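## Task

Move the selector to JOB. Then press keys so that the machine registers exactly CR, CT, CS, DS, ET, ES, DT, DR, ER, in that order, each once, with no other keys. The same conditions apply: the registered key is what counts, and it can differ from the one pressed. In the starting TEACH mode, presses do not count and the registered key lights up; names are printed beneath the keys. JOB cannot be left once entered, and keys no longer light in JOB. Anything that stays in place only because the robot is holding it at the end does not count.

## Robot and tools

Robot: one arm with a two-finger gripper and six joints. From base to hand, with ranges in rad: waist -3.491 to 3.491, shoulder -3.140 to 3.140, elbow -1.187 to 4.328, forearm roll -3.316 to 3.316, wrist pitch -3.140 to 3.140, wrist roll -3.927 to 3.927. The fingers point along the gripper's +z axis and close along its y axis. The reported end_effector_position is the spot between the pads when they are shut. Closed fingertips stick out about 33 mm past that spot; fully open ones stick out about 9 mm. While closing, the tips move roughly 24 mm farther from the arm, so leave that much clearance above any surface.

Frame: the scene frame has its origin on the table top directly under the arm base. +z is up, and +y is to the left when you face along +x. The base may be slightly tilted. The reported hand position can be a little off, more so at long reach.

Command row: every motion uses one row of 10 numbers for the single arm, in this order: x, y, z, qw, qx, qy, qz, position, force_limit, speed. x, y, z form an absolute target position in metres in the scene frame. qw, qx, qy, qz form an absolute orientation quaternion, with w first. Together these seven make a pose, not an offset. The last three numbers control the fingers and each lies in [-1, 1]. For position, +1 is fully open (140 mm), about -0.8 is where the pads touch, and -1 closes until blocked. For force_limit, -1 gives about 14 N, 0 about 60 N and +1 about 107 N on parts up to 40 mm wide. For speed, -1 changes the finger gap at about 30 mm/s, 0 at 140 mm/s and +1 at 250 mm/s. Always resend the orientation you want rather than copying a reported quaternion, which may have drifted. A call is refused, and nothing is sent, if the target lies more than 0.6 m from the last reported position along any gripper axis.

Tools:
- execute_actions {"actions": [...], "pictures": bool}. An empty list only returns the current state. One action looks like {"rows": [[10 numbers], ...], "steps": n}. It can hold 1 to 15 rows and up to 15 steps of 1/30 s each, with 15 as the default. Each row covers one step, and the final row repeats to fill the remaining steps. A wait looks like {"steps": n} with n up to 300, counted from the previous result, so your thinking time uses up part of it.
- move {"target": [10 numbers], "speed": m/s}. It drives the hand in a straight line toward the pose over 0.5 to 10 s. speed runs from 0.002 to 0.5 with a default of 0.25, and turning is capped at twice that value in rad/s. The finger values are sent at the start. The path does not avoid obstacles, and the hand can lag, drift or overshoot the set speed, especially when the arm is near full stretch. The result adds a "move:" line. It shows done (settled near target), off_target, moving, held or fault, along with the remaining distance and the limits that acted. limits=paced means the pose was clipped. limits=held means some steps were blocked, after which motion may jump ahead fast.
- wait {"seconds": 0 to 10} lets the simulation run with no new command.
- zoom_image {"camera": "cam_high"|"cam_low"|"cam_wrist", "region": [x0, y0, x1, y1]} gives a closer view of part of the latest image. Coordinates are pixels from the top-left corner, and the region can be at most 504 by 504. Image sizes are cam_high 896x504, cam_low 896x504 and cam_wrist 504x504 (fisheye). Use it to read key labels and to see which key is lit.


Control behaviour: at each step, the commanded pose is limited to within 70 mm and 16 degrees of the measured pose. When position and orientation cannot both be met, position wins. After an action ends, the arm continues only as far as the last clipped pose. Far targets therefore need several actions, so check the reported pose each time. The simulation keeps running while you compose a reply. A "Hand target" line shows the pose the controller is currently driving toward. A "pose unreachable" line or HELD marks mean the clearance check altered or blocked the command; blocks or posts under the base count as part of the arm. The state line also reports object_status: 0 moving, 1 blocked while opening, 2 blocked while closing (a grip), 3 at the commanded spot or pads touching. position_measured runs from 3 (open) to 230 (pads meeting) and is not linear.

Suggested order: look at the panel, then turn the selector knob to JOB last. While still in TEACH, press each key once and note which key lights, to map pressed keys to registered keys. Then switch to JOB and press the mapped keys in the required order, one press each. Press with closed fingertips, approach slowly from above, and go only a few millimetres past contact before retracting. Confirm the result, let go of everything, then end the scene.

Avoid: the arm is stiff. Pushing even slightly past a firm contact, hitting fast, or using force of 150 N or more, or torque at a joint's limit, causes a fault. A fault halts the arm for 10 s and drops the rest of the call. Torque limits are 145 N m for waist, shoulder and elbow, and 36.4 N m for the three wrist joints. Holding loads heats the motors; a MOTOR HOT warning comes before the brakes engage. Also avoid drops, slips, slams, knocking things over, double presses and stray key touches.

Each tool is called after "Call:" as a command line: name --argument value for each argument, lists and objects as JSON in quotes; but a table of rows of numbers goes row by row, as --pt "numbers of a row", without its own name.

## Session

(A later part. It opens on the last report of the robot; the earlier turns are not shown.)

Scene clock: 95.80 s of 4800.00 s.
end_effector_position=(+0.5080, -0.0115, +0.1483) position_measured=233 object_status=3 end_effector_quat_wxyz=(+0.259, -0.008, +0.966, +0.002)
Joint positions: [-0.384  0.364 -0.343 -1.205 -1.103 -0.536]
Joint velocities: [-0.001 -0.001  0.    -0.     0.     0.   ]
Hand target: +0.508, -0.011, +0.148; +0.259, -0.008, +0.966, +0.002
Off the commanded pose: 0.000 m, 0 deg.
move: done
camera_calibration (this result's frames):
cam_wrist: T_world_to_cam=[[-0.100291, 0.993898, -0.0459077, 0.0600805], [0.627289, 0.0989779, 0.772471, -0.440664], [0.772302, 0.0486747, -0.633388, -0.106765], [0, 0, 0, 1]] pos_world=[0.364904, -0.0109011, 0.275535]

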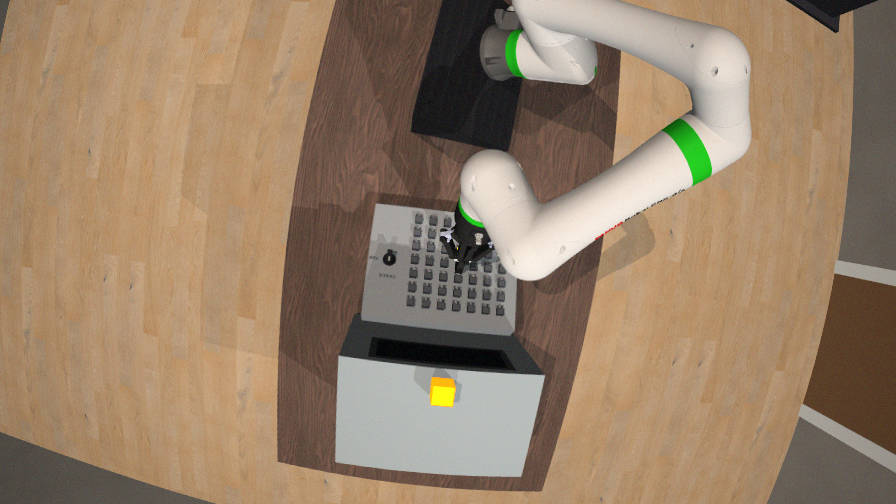

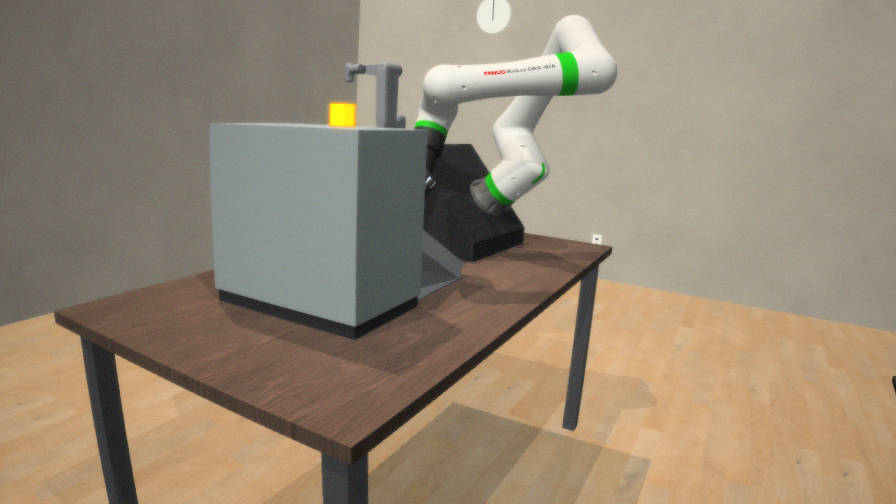

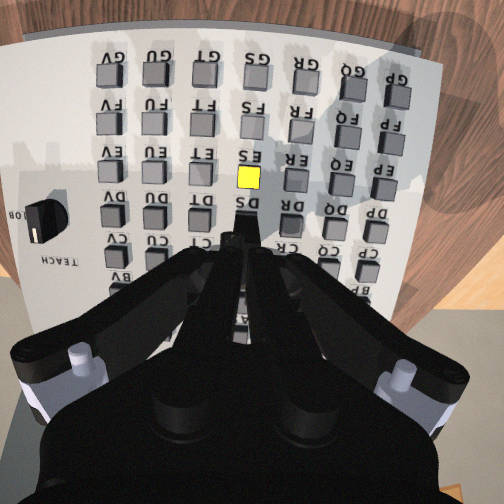

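Call:
execute_actions --actions '[{"rows":[[0.502,-0.0115,0.1587,0.2588,-0.0084,0.9659,0.0023,-1,0,0.5]],"steps":11}]' --pictures false

Call:
move --target '[0.5008,0.0219,0.1587,0.2588,-0.0084,0.9659,0.0023,-1,0,0.5]' --speed 0.08

Call:
move --target '[0.5056,0.0219,0.1503,0.2588,-0.0084,0.9659,0.0023,-1,0,0.5]' --speed 0.015

Call:
zoom_image --camera "cam_wrist" --region '[120, 120, 370, 300]'

Scene clock: 115.70 s of 4800.00 s.
end_effector_position=(+0.5020, -0.0115, +0.1586) position_measured=233 object_status=3 end_effector_quat_wxyz=(+0.259, -0.008, +0.966, +0.002)
Joint positions: [-0.404  0.348 -0.345 -1.188 -1.123 -0.544]
Joint velocities: [-0.002 -0.001 -0.     0.002 -0.001  0.001]
Hand target: +0.502, -0.012, +0.159; +0.259, -0.008, +0.966, +0.002
Off the commanded pose: 0.000 m, 0 deg.
Steps of this call (steps 1 to 90: nothing new was sent; then 16.53 s passed at rest; steps 91 to 101: all 11 steps of this action). Readings (end_effector_position | what the end effector reports):
91: (+0.5080, -0.0115, +0.1483) | position_measured=233 object_status=3
92: (+0.5072, -0.0113, +0.1501) | position_measured=233 object_status=3
94: (+0.5038, -0.0115, +0.1561) | position_measured=233 object_status=3
98: (+0.5022, -0.0115, +0.1584) | position_measured=233 object_status=3
101: the state above

Scene clock: 116.73 s of 4800.00 s.
end_effector_position=(+0.5009, +0.0219, +0.1587) position_measured=233 object_status=3 end_effector_quat_wxyz=(+0.259, -0.008, +0.966, +0.002)
Joint positions: [-0.357  0.26  -0.379 -1.186 -1.109 -0.615]
Joint velocities: [ 0.    -0.001 -0.     0.001  0.    -0.002]
Hand target: +0.501, +0.022, +0.159; +0.259, -0.008, +0.966, +0.002
Off the commanded pose: 0.000 m, 0 deg.
move: done
camera_calibration (this result's frames):
cam_wrist: T_world_to_cam=[[-0.10031, 0.9939, -0.0458344, 0.0266606], [0.627077, 0.0989193, 0.772651, -0.44745], [0.772471, 0.0487626, -0.633175, -0.096421], [0, 0, 0, 1]] pos_world=[0.357742, 0.0224652, 0.285893]

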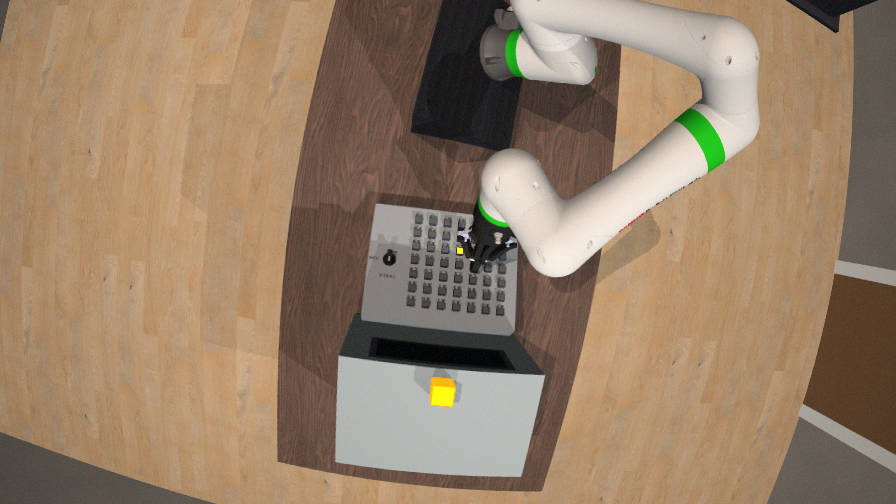

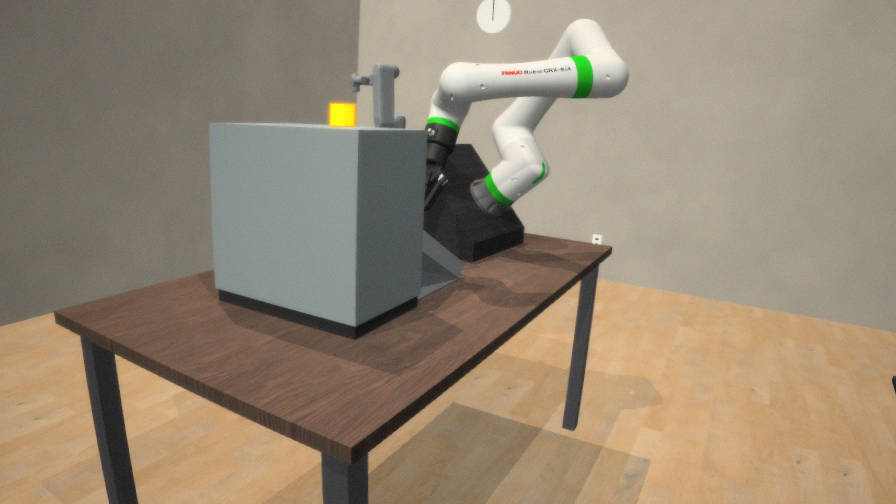

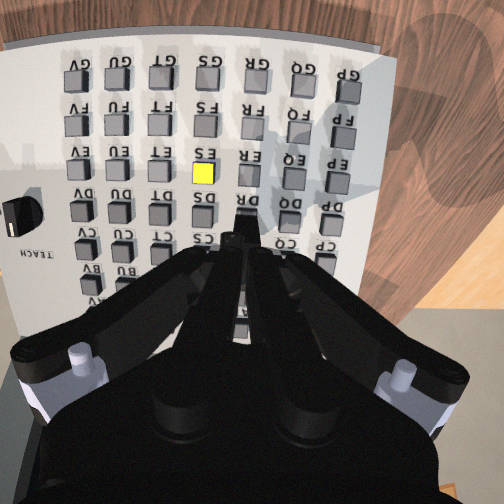

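Scene clock: 117.60 s of 4800.00 s.
end_effector_position=(+0.5056, +0.0219, +0.1503) position_measured=233 object_status=3 end_effector_quat_wxyz=(+0.259, -0.008, +0.966, +0.002)
Joint positions: [-0.34   0.273 -0.378 -1.199 -1.092 -0.609]
Joint velocities: [ 0.     0.    -0.001 -0.     0.001  0.   ]
Hand target: +0.506, +0.022, +0.150; +0.259, -0.008, +0.966, +0.002
Off the commanded pose: 0.000 m, 0 deg.
move: done
camera_calibration (this result's frames):
cam_wrist: T_world_to_cam=[[-0.100336, 0.993894, -0.0459002, 0.0267568], [0.627286, 0.0990004, 0.77247, -0.444041], [0.772298, 0.048714, -0.63339, -0.105243], [0, 0, 0, 1]] pos_world=[0.362505, 0.0224936, 0.277576]

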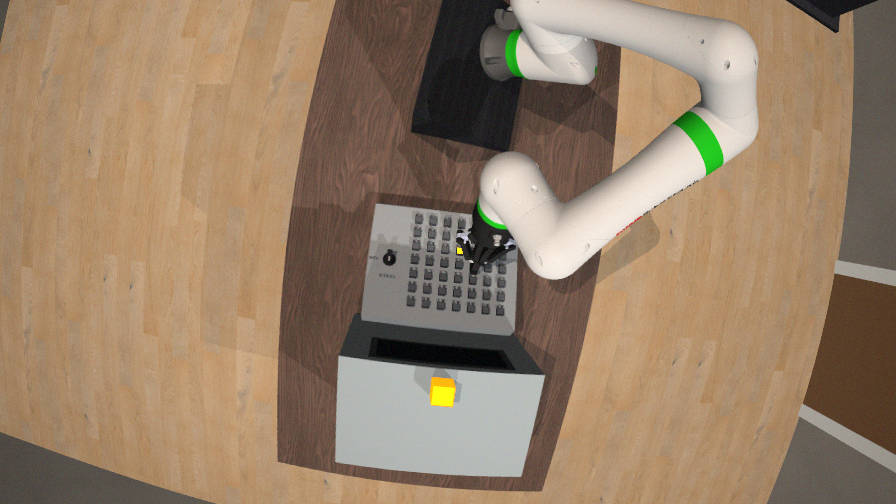

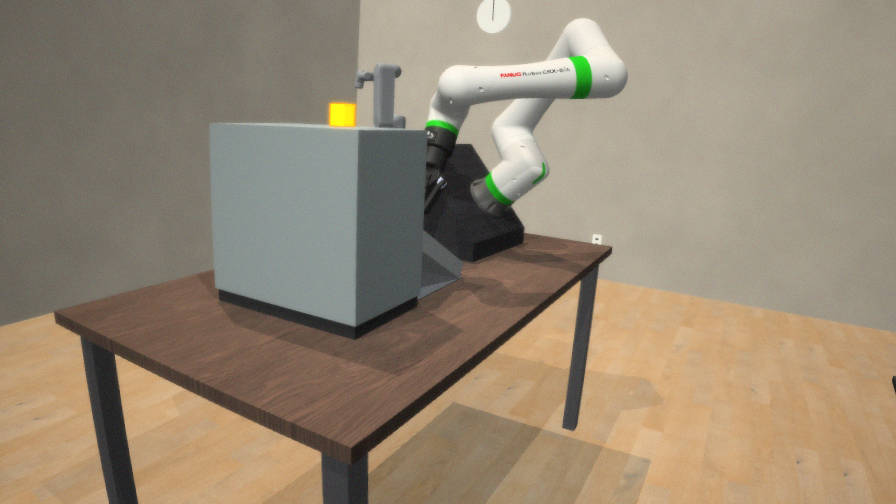

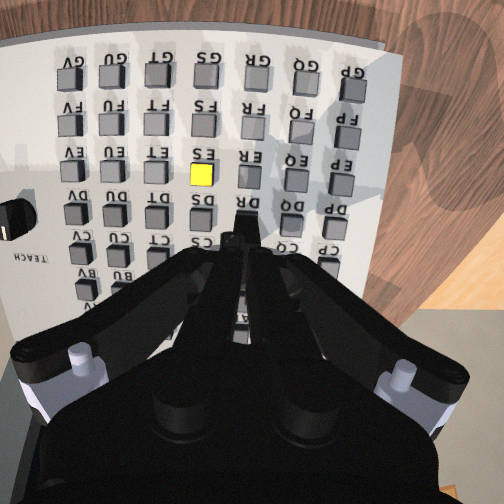

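Region (120, 120, 370, 300) of cam_wrist's 504x504 image, scaled by 2.016, with more detail than that image has; it fills the top 363 rows of this view, and the rest is white.

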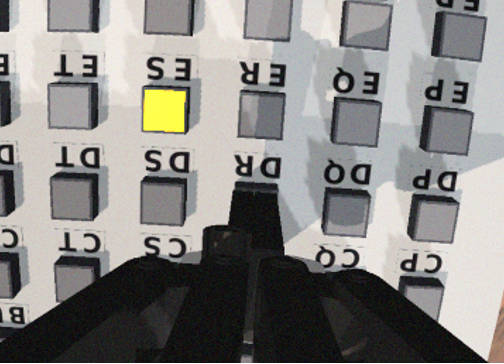

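Call:
move --target '[0.5074,0.0223,0.1482,0.2588,-0.0084,0.9659,0.0023,-1,0,0.5]' --speed 0.01

Scene clock: 123.20 s of 4800.00 s.
end_effector_position=(+0.5074, +0.0223, +0.1482) position_measured=233 object_status=3 end_effector_quat_wxyz=(+0.259, -0.008, +0.966, +0.002)
Joint positions: [-0.335  0.277 -0.376 -1.202 -1.087 -0.608]
Joint velocities: [-0.     0.001 -0.001 -0.001  0.    -0.001]
Hand target: +0.507, +0.022, +0.148; +0.259, -0.008, +0.966, +0.002
Off the commanded pose: 0.000 m, 0 deg.
After step 90, 1.90 s passed at rest.
move: done
camera_calibration (this result's frames):
cam_wrist: T_world_to_cam=[[-0.100297, 0.993898, -0.0459082, 0.0264278], [0.627282, 0.0989816, 0.772477, -0.443561], [0.772307, 0.0486797, -0.633382, -0.108007], [0, 0, 0, 1]] pos_world=[0.364303, 0.0228956, 0.275444]

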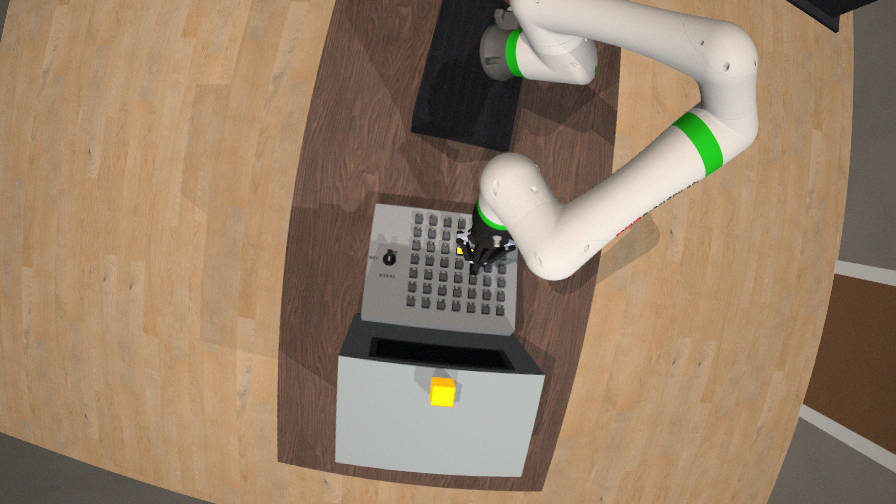

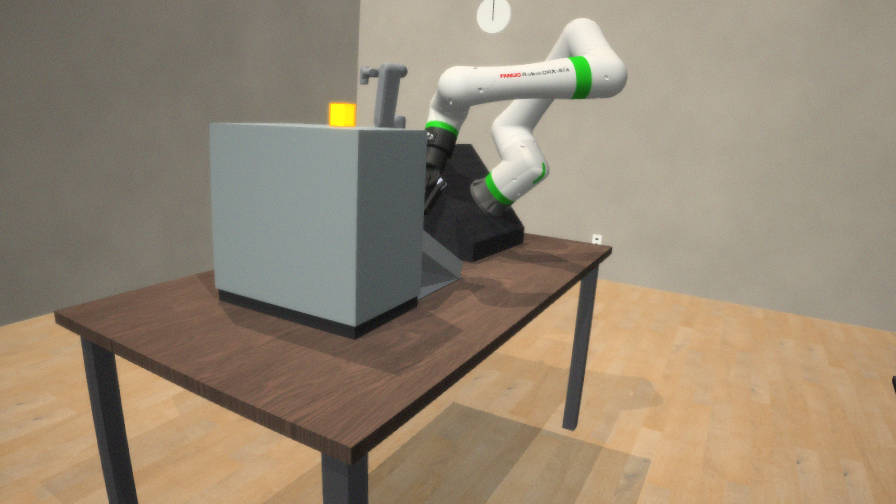

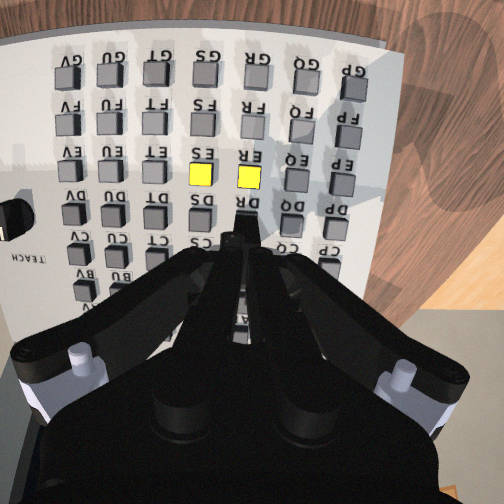

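Call:
execute_actions --actions '[{"rows":[[0.5014,0.0223,0.1586,0.2588,-0.0084,0.9659,0.0023,-1,0,0.5]],"steps":11}]' --pictures false

Call:
execute_actions --actions '[{"rows":[[0.508,0.0224,0.163,0.2588,-0.0084,0.9659,0.0023,-1,0,0.5],[0.515,0.0226,0.168,0.2588,-0.0084,0.9659,0.0023,-1,0,0.5],[0.523,0.0228,0.173,0.2588,-0.0084,0.9659,0.0023,-1,0,0.5],[0.5298,0.0229,0.1763,0.2588,-0.0084,0.9659,0.0023,-1,0,0.5]],"steps":14}]' --pictures false

Call:
move --target '[0.5348,0.0229,0.1676,0.2588,-0.0084,0.9659,0.0023,-1,0,0.5]' --speed 0.015

Call:
zoom_image --camera "cam_wrist" --region '[120, 120, 370, 300]'

Scene clock: 132.33 s of 4800.00 s.
end_effector_position=(+0.5014, +0.0223, +0.1585) position_measured=233 object_status=3 end_effector_quat_wxyz=(+0.259, -0.008, +0.966, +0.002)
Joint positions: [-0.355  0.26  -0.379 -1.186 -1.108 -0.617]
Joint velocities: [-0.002 -0.003  0.     0.002 -0.002 -0.001]
Hand target: +0.501, +0.022, +0.159; +0.259, -0.008, +0.966, +0.002
Off the commanded pose: 0.000 m, 0 deg.
Steps of this call (steps 1 to 90: nothing new was sent; then 5.77 s passed at rest; steps 91 to 101: all 11 steps of this action). Readings (end_effector_position | what the end effector reports):
91: (+0.5074, +0.0223, +0.1482) | position_measured=233 object_status=3
92: (+0.5066, +0.0226, +0.1500) | position_measured=233 object_status=3
94: (+0.5033, +0.0223, +0.1559) | position_measured=233 object_status=3
98: (+0.5016, +0.0223, +0.1583) | position_measured=233 object_status=3
101: the state above

Scene clock: 132.80 s of 4800.00 s.
end_effector_position=(+0.5297, +0.0230, +0.1764) position_measured=233 object_status=3 end_effector_quat_wxyz=(+0.259, -0.008, +0.966, +0.002)
Joint positions: [-0.346  0.287 -0.297 -1.165 -1.122 -0.676]
Joint velocities: [ 0.001  0.003  0.003  0.    -0.001 -0.003]
Hand target: +0.530, +0.023, +0.176; +0.259, -0.008, +0.966, +0.002
Off the commanded pose: 0.000 m, 0 deg.
Steps of this call (steps 1 to 14: all 14 steps of this action). Readings (end_effector_position | what the end effector reports):
1: (+0.5014, +0.0223, +0.1586) | position_measured=233 object_status=3
2: (+0.5029, +0.0223, +0.1598) | position_measured=233 object_status=3
4: (+0.5107, +0.0226, +0.1654) | position_measured=233 object_status=3
8: (+0.5273, +0.0231, +0.1753) | position_measured=233 object_status=3
14: the state above

Scene clock: 133.93 s of 4800.00 s.
end_effector_position=(+0.5348, +0.0229, +0.1676) position_measured=233 object_status=3 end_effector_quat_wxyz=(+0.259, -0.008, +0.966, +0.002)
Joint positions: [-0.329  0.3   -0.295 -1.177 -1.105 -0.671]
Joint velocities: [ 0.     0.002  0.    -0.     0.001  0.   ]
Hand target: +0.535, +0.023, +0.168; +0.259, -0.008, +0.966, +0.002
Off the commanded pose: 0.000 m, 0 deg.
move: done
camera_calibration (this result's frames):
cam_wrist: T_world_to_cam=[[-0.100326, 0.993895, -0.0458998, 0.0294843], [0.627276, 0.0989933, 0.77248, -0.475821], [0.772308, 0.0487084, -0.633378, -0.116899], [0, 0, 0, 1]] pos_world=[0.391711, 0.0234927, 0.294874]

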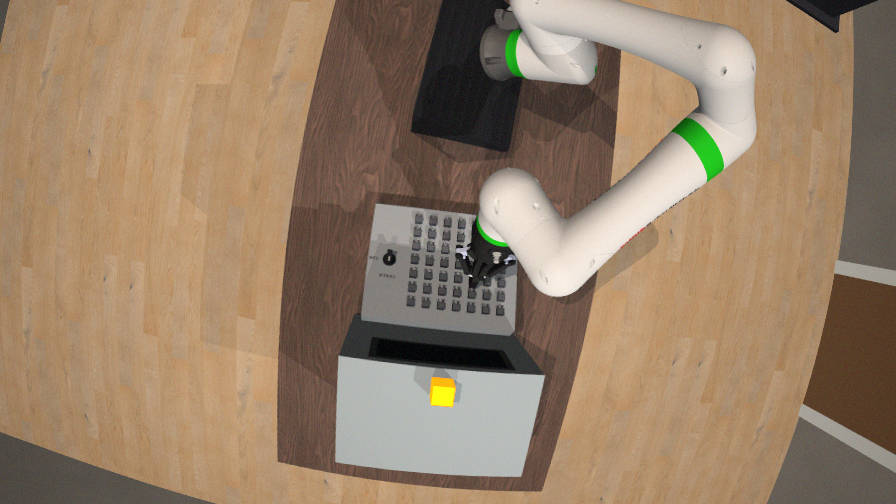

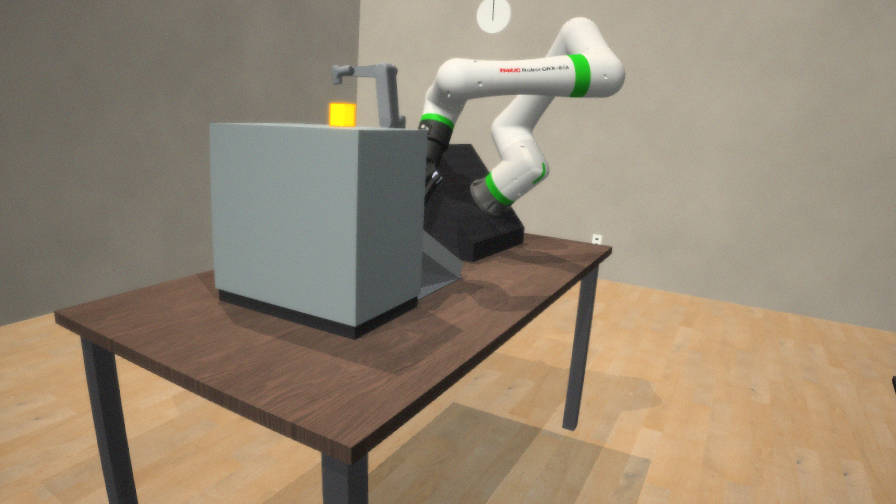

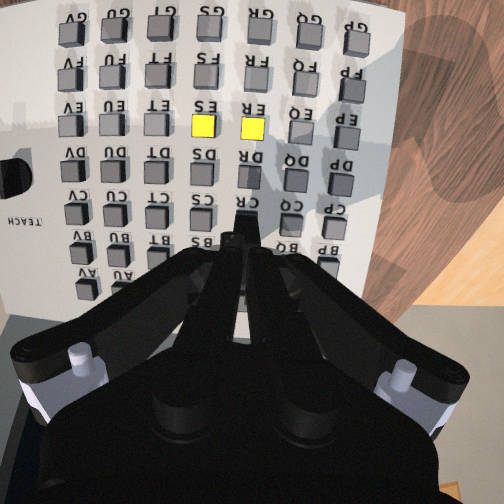

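Region (120, 120, 370, 300) of cam_wrist's 504x504 image, scaled by 2.016, with more detail than that image has; it fills the top 363 rows of this view, and the rest is white.

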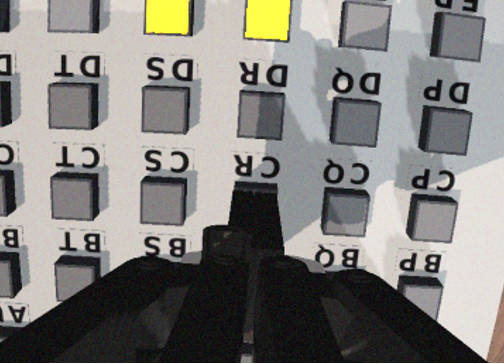

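Call:
move --target '[0.5354,0.0229,0.1665,0.2588,-0.0084,0.9659,0.0023,-1,0,0.5]' --speed 0.01

Scene clock: 137.93 s of 4800.00 s.
end_effector_position=(+0.5354, +0.0229, +0.1665) position_measured=233 object_status=3 end_effector_quat_wxyz=(+0.259, -0.008, +0.966, +0.002)
Joint positions: [-0.327  0.302 -0.295 -1.179 -1.102 -0.67 ]
Joint velocities: [ 0.001  0.001 -0.001  0.001  0.    -0.   ]
Hand target: +0.535, +0.023, +0.167; +0.259, -0.008, +0.966, +0.002
Off the commanded pose: 0.000 m, 0 deg.
After step 90, 0.30 s passed at rest.
move: done
camera_calibration (this result's frames):
cam_wrist: T_world_to_cam=[[-0.100295, 0.993898, -0.0459123, 0.0294764], [0.627281, 0.0989833, 0.772477, -0.475319], [0.772308, 0.0486755, -0.633381, -0.118078], [0, 0, 0, 1]] pos_world=[0.392308, 0.0234997, 0.293738]

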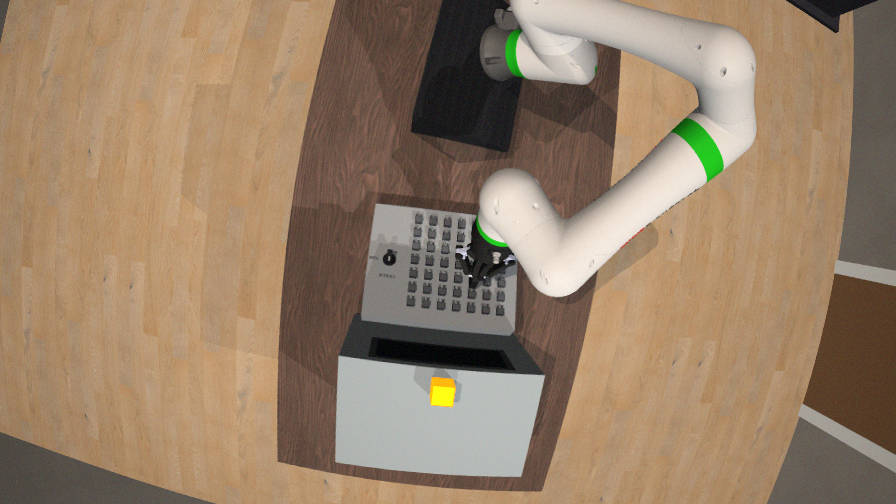

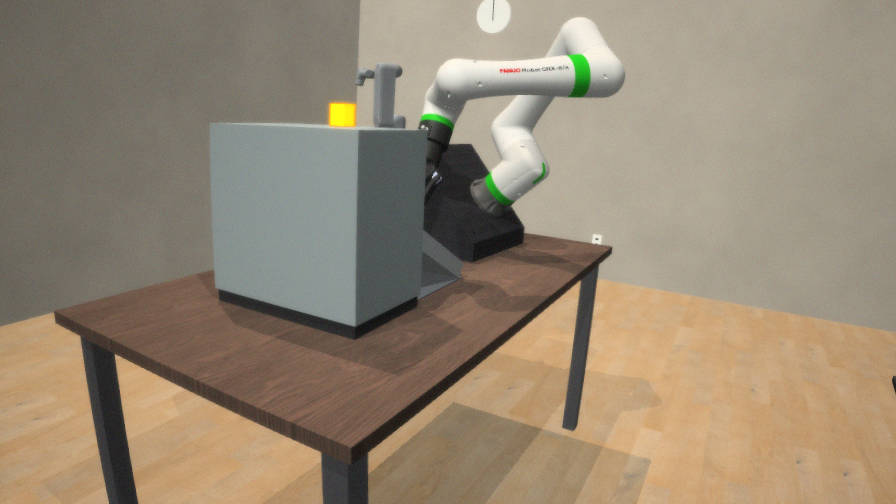

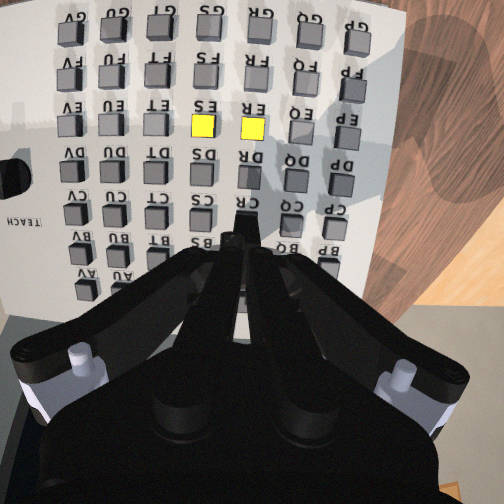

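Call:
move --target '[0.536,0.0229,0.1655,0.2588,-0.0084,0.9659,0.0023,-1,0,0.5]' --speed 0.01

Scene clock: 141.20 s of 4800.00 s.
end_effector_position=(+0.5360, +0.0229, +0.1655) position_measured=233 object_status=3 end_effector_quat_wxyz=(+0.259, -0.008, +0.966, +0.002)
Joint positions: [-0.325  0.303 -0.294 -1.18  -1.101 -0.669]
Joint velocities: [-0.    -0.    -0.001  0.001 -0.     0.   ]
Hand target: +0.536, +0.023, +0.166; +0.259, -0.008, +0.966, +0.002
Off the commanded pose: 0.000 m, 0 deg.
move: done
camera_calibration (this result's frames):
cam_wrist: T_world_to_cam=[[-0.100291, 0.993898, -0.0459078, 0.0294882], [0.62729, 0.0989779, 0.772471, -0.47492], [0.772301, 0.0486744, -0.633389, -0.119169], [0, 0, 0, 1]] pos_world=[0.392904, 0.0234988, 0.292735]

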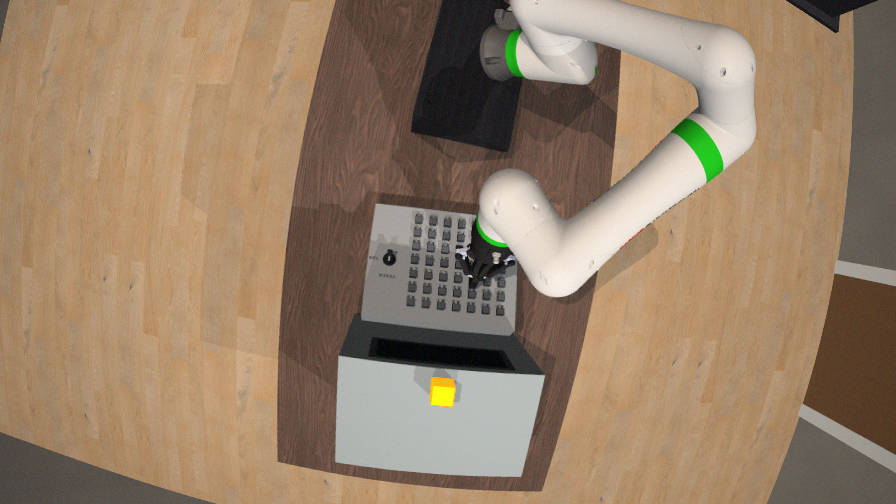

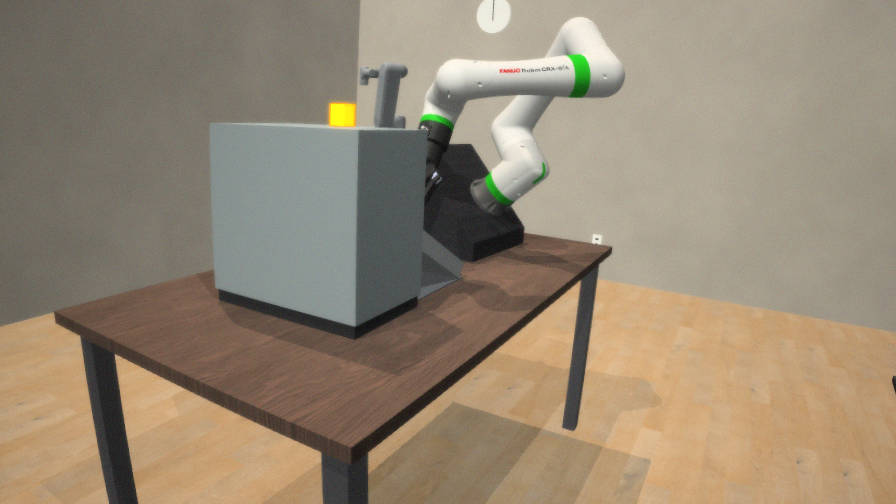

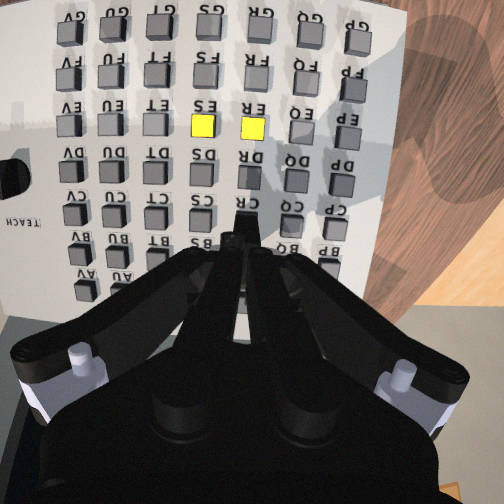

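Call:
move --target '[0.5365,0.0229,0.1646,0.2588,-0.0084,0.9659,0.0023,-1,0,0.5]' --speed 0.01

Scene clock: 144.73 s of 4800.00 s.
end_effector_position=(+0.5365, +0.0229, +0.1646) position_measured=233 object_status=3 end_effector_quat_wxyz=(+0.259, -0.008, +0.966, +0.002)
Joint positions: [-0.324  0.305 -0.294 -1.181 -1.099 -0.668]
Joint velocities: [ 0.001  0.    -0.     0.001  0.     0.001]
Hand target: +0.537, +0.023, +0.165; +0.259, -0.008, +0.966, +0.002
Off the commanded pose: 0.000 m, 0 deg.
move: done
camera_calibration (this result's frames):
cam_wrist: T_world_to_cam=[[-0.100292, 0.993898, -0.0459104, 0.0294978], [0.627285, 0.09898, 0.772474, -0.474539], [0.772305, 0.0486738, -0.633384, -0.12013], [0, 0, 0, 1]] pos_world=[0.393406, 0.0234993, 0.291835]

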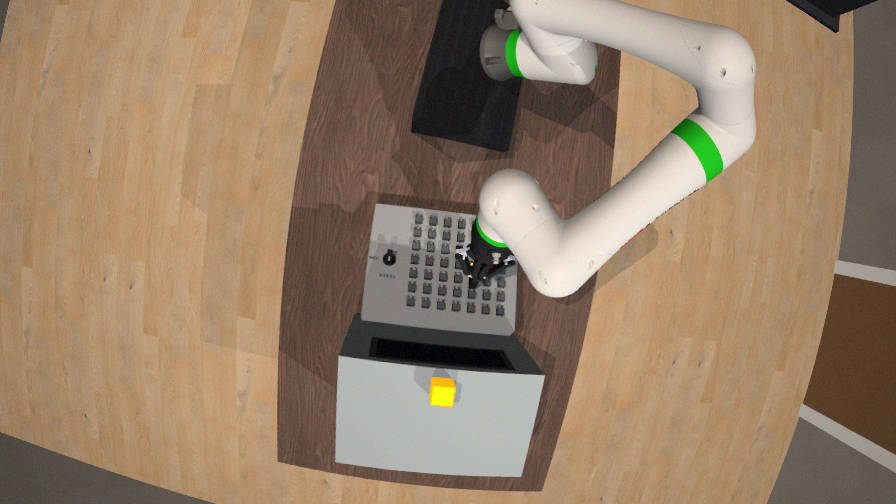

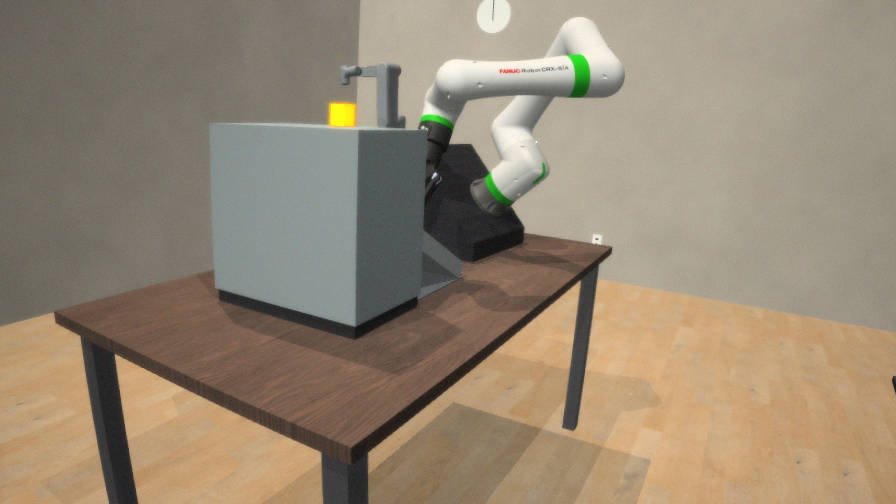

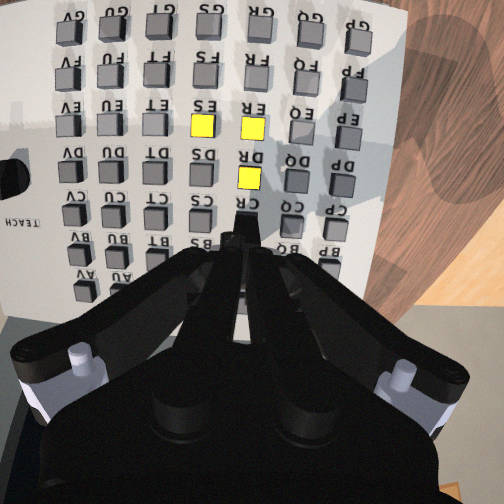

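Call:
execute_actions --actions '[{"rows":[[0.5305,0.0229,0.175,0.2588,-0.0084,0.9659,0.0023,-1,0,0.5]],"steps":11}]' --pictures false

Call:
execute_actions --actions '[{"rows":[[0.537,0.023,0.1795,0.2588,-0.0084,0.9659,0.0023,-1,0,0.5],[0.544,0.0232,0.184,0.2588,-0.0084,0.9659,0.0023,-1,0,0.5],[0.552,0.0234,0.1885,0.2588,-0.0084,0.9659,0.0023,-1,0,0.5],[0.5595,0.0235,0.1915,0.2588,-0.0084,0.9659,0.0023,-1,0,0.5]],"steps":14}]' --pictures false

Call:
move --target '[0.5651,0.0235,0.1818,0.2588,-0.0084,0.9659,0.0023,-1,0,0.5]' --speed 0.015

Call:
zoom_image --camera "cam_wrist" --region '[120, 120, 370, 300]'

Scene clock: 157.90 s of 4800.00 s.
end_effector_position=(+0.5305, +0.0229, +0.1749) position_measured=233 object_status=3 end_effector_quat_wxyz=(+0.259, -0.008, +0.966, +0.002)
Joint positions: [-0.343  0.289 -0.296 -1.167 -1.119 -0.676]
Joint velocities: [-0.002 -0.002 -0.001  0.002 -0.002 -0.001]
Hand target: +0.530, +0.023, +0.175; +0.259, -0.008, +0.966, +0.002
Off the commanded pose: 0.000 m, 0 deg.
Steps of this call (steps 1 to 90: nothing new was sent; then 9.80 s passed at rest; steps 91 to 101: all 11 steps of this action). Readings (end_effector_position | what the end effector reports):
91: (+0.5365, +0.0229, +0.1646) | position_measured=233 object_status=3
92: (+0.5356, +0.0231, +0.1664) | position_measured=233 object_status=3
94: (+0.5323, +0.0229, +0.1724) | position_measured=233 object_status=3
98: (+0.5307, +0.0229, +0.1747) | position_measured=233 object_status=3
101: the state above

Scene clock: 158.37 s of 4800.00 s.
end_effector_position=(+0.5594, +0.0236, +0.1916) position_measured=233 object_status=3 end_effector_quat_wxyz=(+0.259, -0.008, +0.966, +0.002)
Joint positions: [-0.334  0.321 -0.212 -1.148 -1.133 -0.732]
Joint velocities: [ 0.001  0.003  0.003  0.    -0.    -0.002]
Hand target: +0.560, +0.024, +0.192; +0.259, -0.008, +0.966, +0.002
Off the commanded pose: 0.000 m, 0 deg.
Steps of this call (steps 1 to 14: all 14 steps of this action). Readings (end_effector_position | what the end effector reports):
1: (+0.5305, +0.0229, +0.1750) | position_measured=233 object_status=3
2: (+0.5319, +0.0229, +0.1762) | position_measured=233 object_status=3
4: (+0.5397, +0.0231, +0.1815) | position_measured=233 object_status=3
8: (+0.5568, +0.0237, +0.1905) | position_measured=233 object_status=3
14: the state above

Scene clock: 159.57 s of 4800.00 s.
end_effector_position=(+0.5651, +0.0235, +0.1818) position_measured=233 object_status=3 end_effector_quat_wxyz=(+0.259, -0.008, +0.966, +0.002)
Joint positions: [-0.316  0.335 -0.21  -1.159 -1.114 -0.727]
Joint velocities: [ 0.001 -0.     0.001 -0.     0.001  0.002]
Hand target: +0.565, +0.024, +0.182; +0.259, -0.008, +0.966, +0.002
Off the commanded pose: 0.000 m, 0 deg.
move: done
camera_calibration (this result's frames):
cam_wrist: T_world_to_cam=[[-0.10034, 0.993894, -0.045893, 0.0325808], [0.627281, 0.0989969, 0.772475, -0.50586], [0.772302, 0.048722, -0.633385, -0.131328], [0, 0, 0, 1]] pos_world=[0.42201, 0.0240952, 0.309078]

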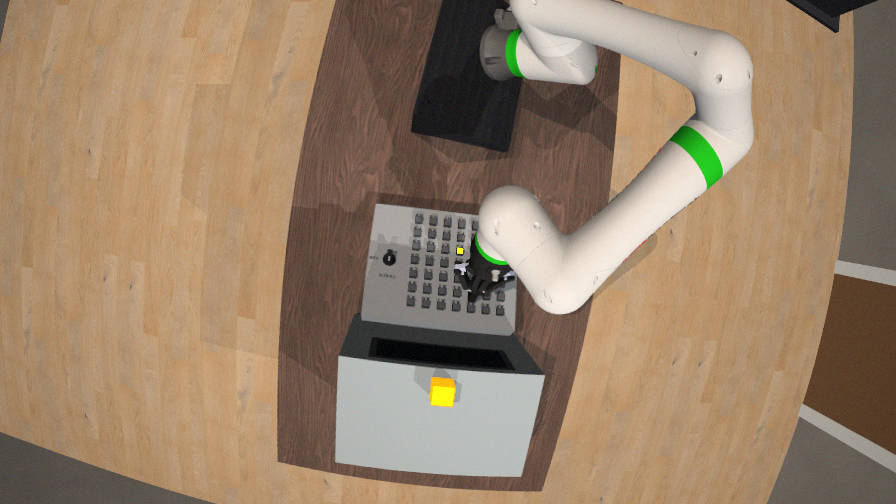

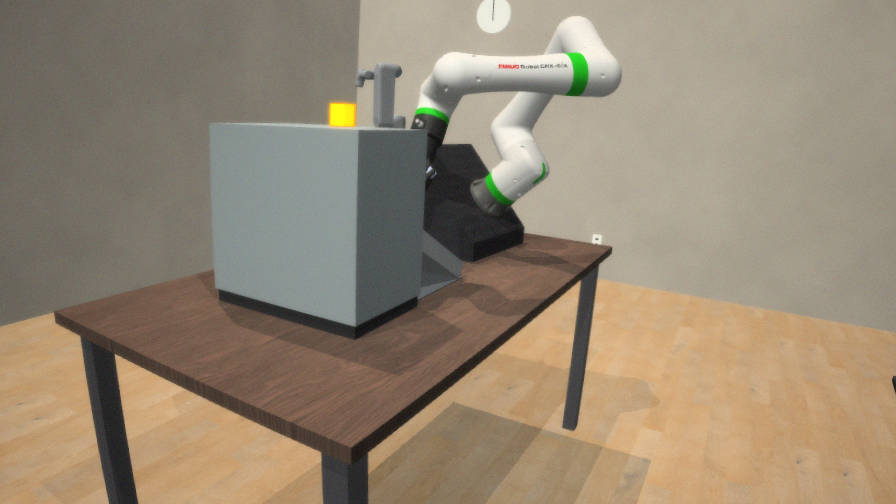

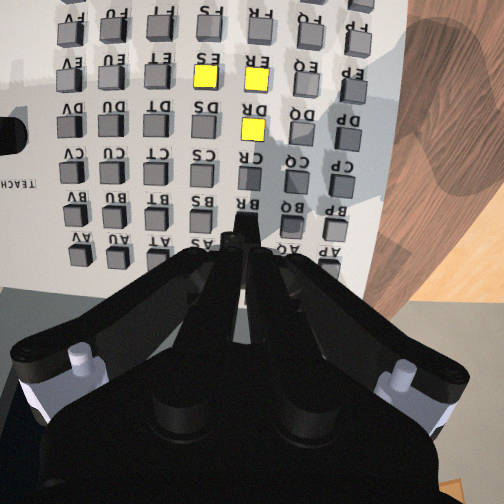

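Region (120, 120, 370, 300) of cam_wrist's 504x504 image, scaled by 2.016, with more detail than that image has; it fills the top 363 rows of this view, and the rest is white.

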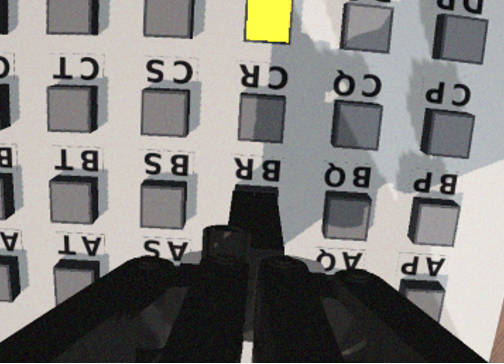

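Call:
move --target '[0.566,0.0236,0.1814,0.2588,-0.0084,0.9659,0.0023,-1,0,0.5]' --speed 0.01

Scene clock: 163.80 s of 4800.00 s.
end_effector_position=(+0.5660, +0.0236, +0.1814) position_measured=233 object_status=3 end_effector_quat_wxyz=(+0.259, -0.008, +0.966, +0.002)
Joint positions: [-0.314  0.337 -0.209 -1.16  -1.113 -0.727]
Joint velocities: [0.    0.001 0.001 0.    0.    0.001]
Hand target: +0.566, +0.024, +0.181; +0.259, -0.008, +0.966, +0.002
Off the commanded pose: 0.000 m, 0 deg.
After step 90, 0.53 s passed at rest.
move: done
camera_calibration (this result's frames):
cam_wrist: T_world_to_cam=[[-0.100289, 0.993899, -0.0459121, 0.0325319], [0.627283, 0.0989793, 0.772476, -0.506088], [0.772307, 0.0486708, -0.633382, -0.132306], [0, 0, 0, 1]] pos_world=[0.422904, 0.0241983, 0.308634]

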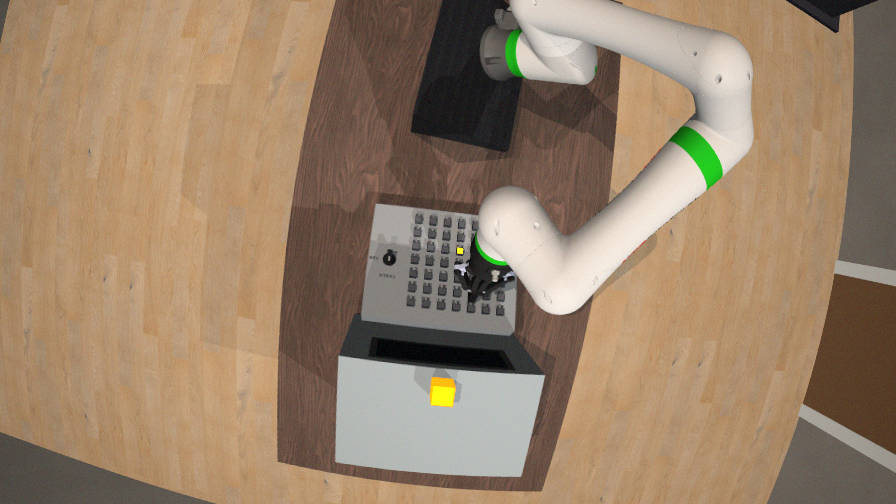

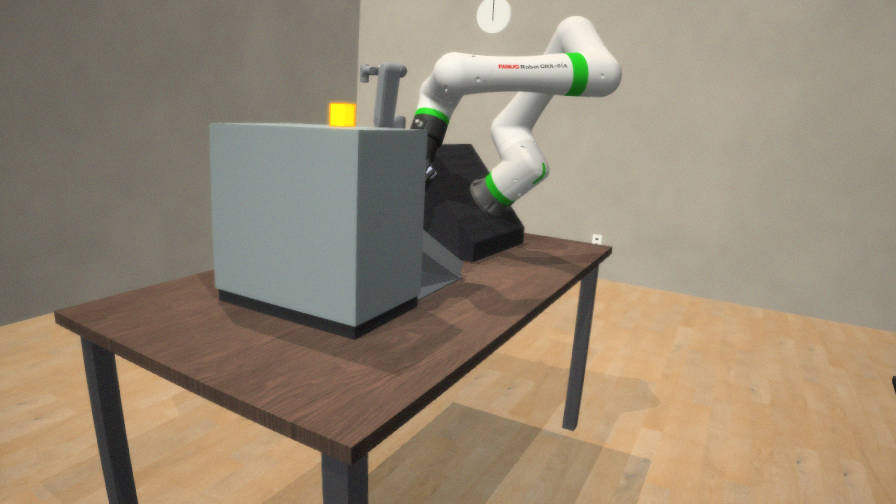

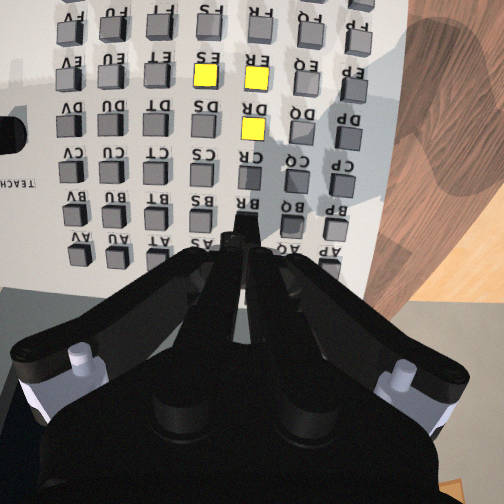

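Call:
move --target '[0.5665,0.0236,0.1806,0.2588,-0.0084,0.9659,0.0023,-1,0,0.5]' --speed 0.01

Scene clock: 166.47 s of 4800.00 s.
end_effector_position=(+0.5665, +0.0236, +0.1806) position_measured=233 object_status=3 end_effector_quat_wxyz=(+0.259, -0.008, +0.966, +0.002)
Joint positions: [-0.313  0.338 -0.208 -1.161 -1.111 -0.727]
Joint velocities: [ 0.001  0.001 -0.001 -0.     0.     0.001]
Hand target: +0.567, +0.024, +0.181; +0.259, -0.008, +0.966, +0.002
Off the commanded pose: 0.000 m, 0 deg.
move: done
camera_calibration (this result's frames):
cam_wrist: T_world_to_cam=[[-0.100327, 0.993893, -0.0459438, 0.0325667], [0.627288, 0.0990286, 0.772466, -0.505801], [0.772298, 0.0486792, -0.633392, -0.133172], [0, 0, 0, 1]] pos_world=[0.423399, 0.0242037, 0.30786]

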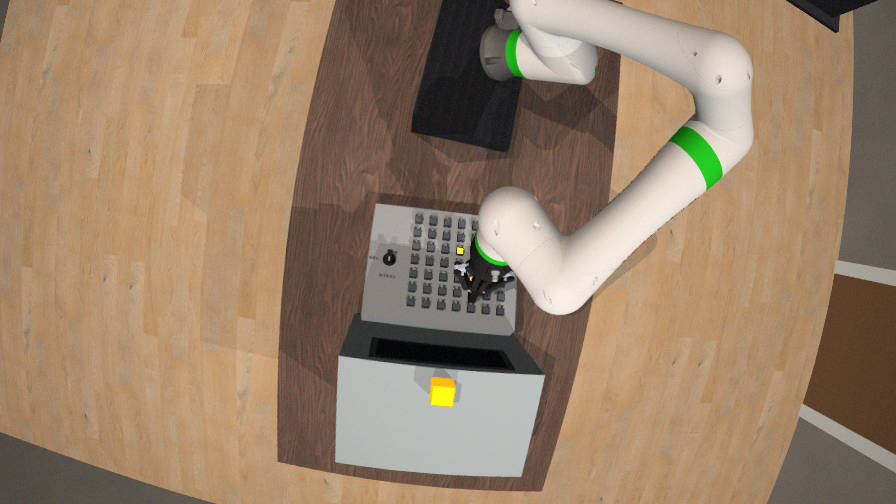

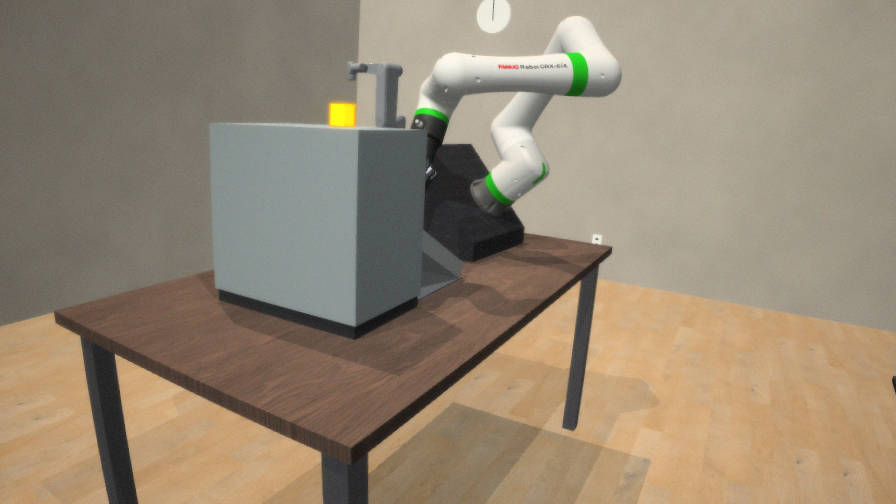

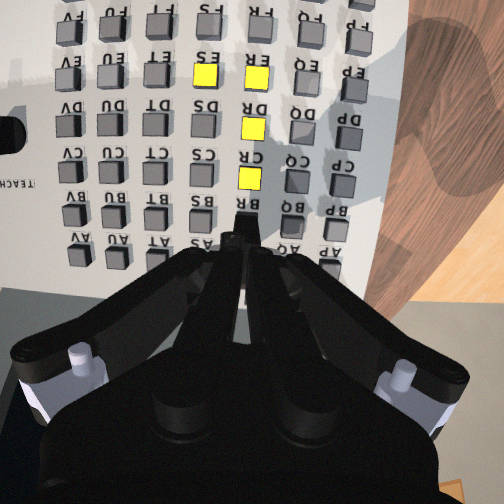

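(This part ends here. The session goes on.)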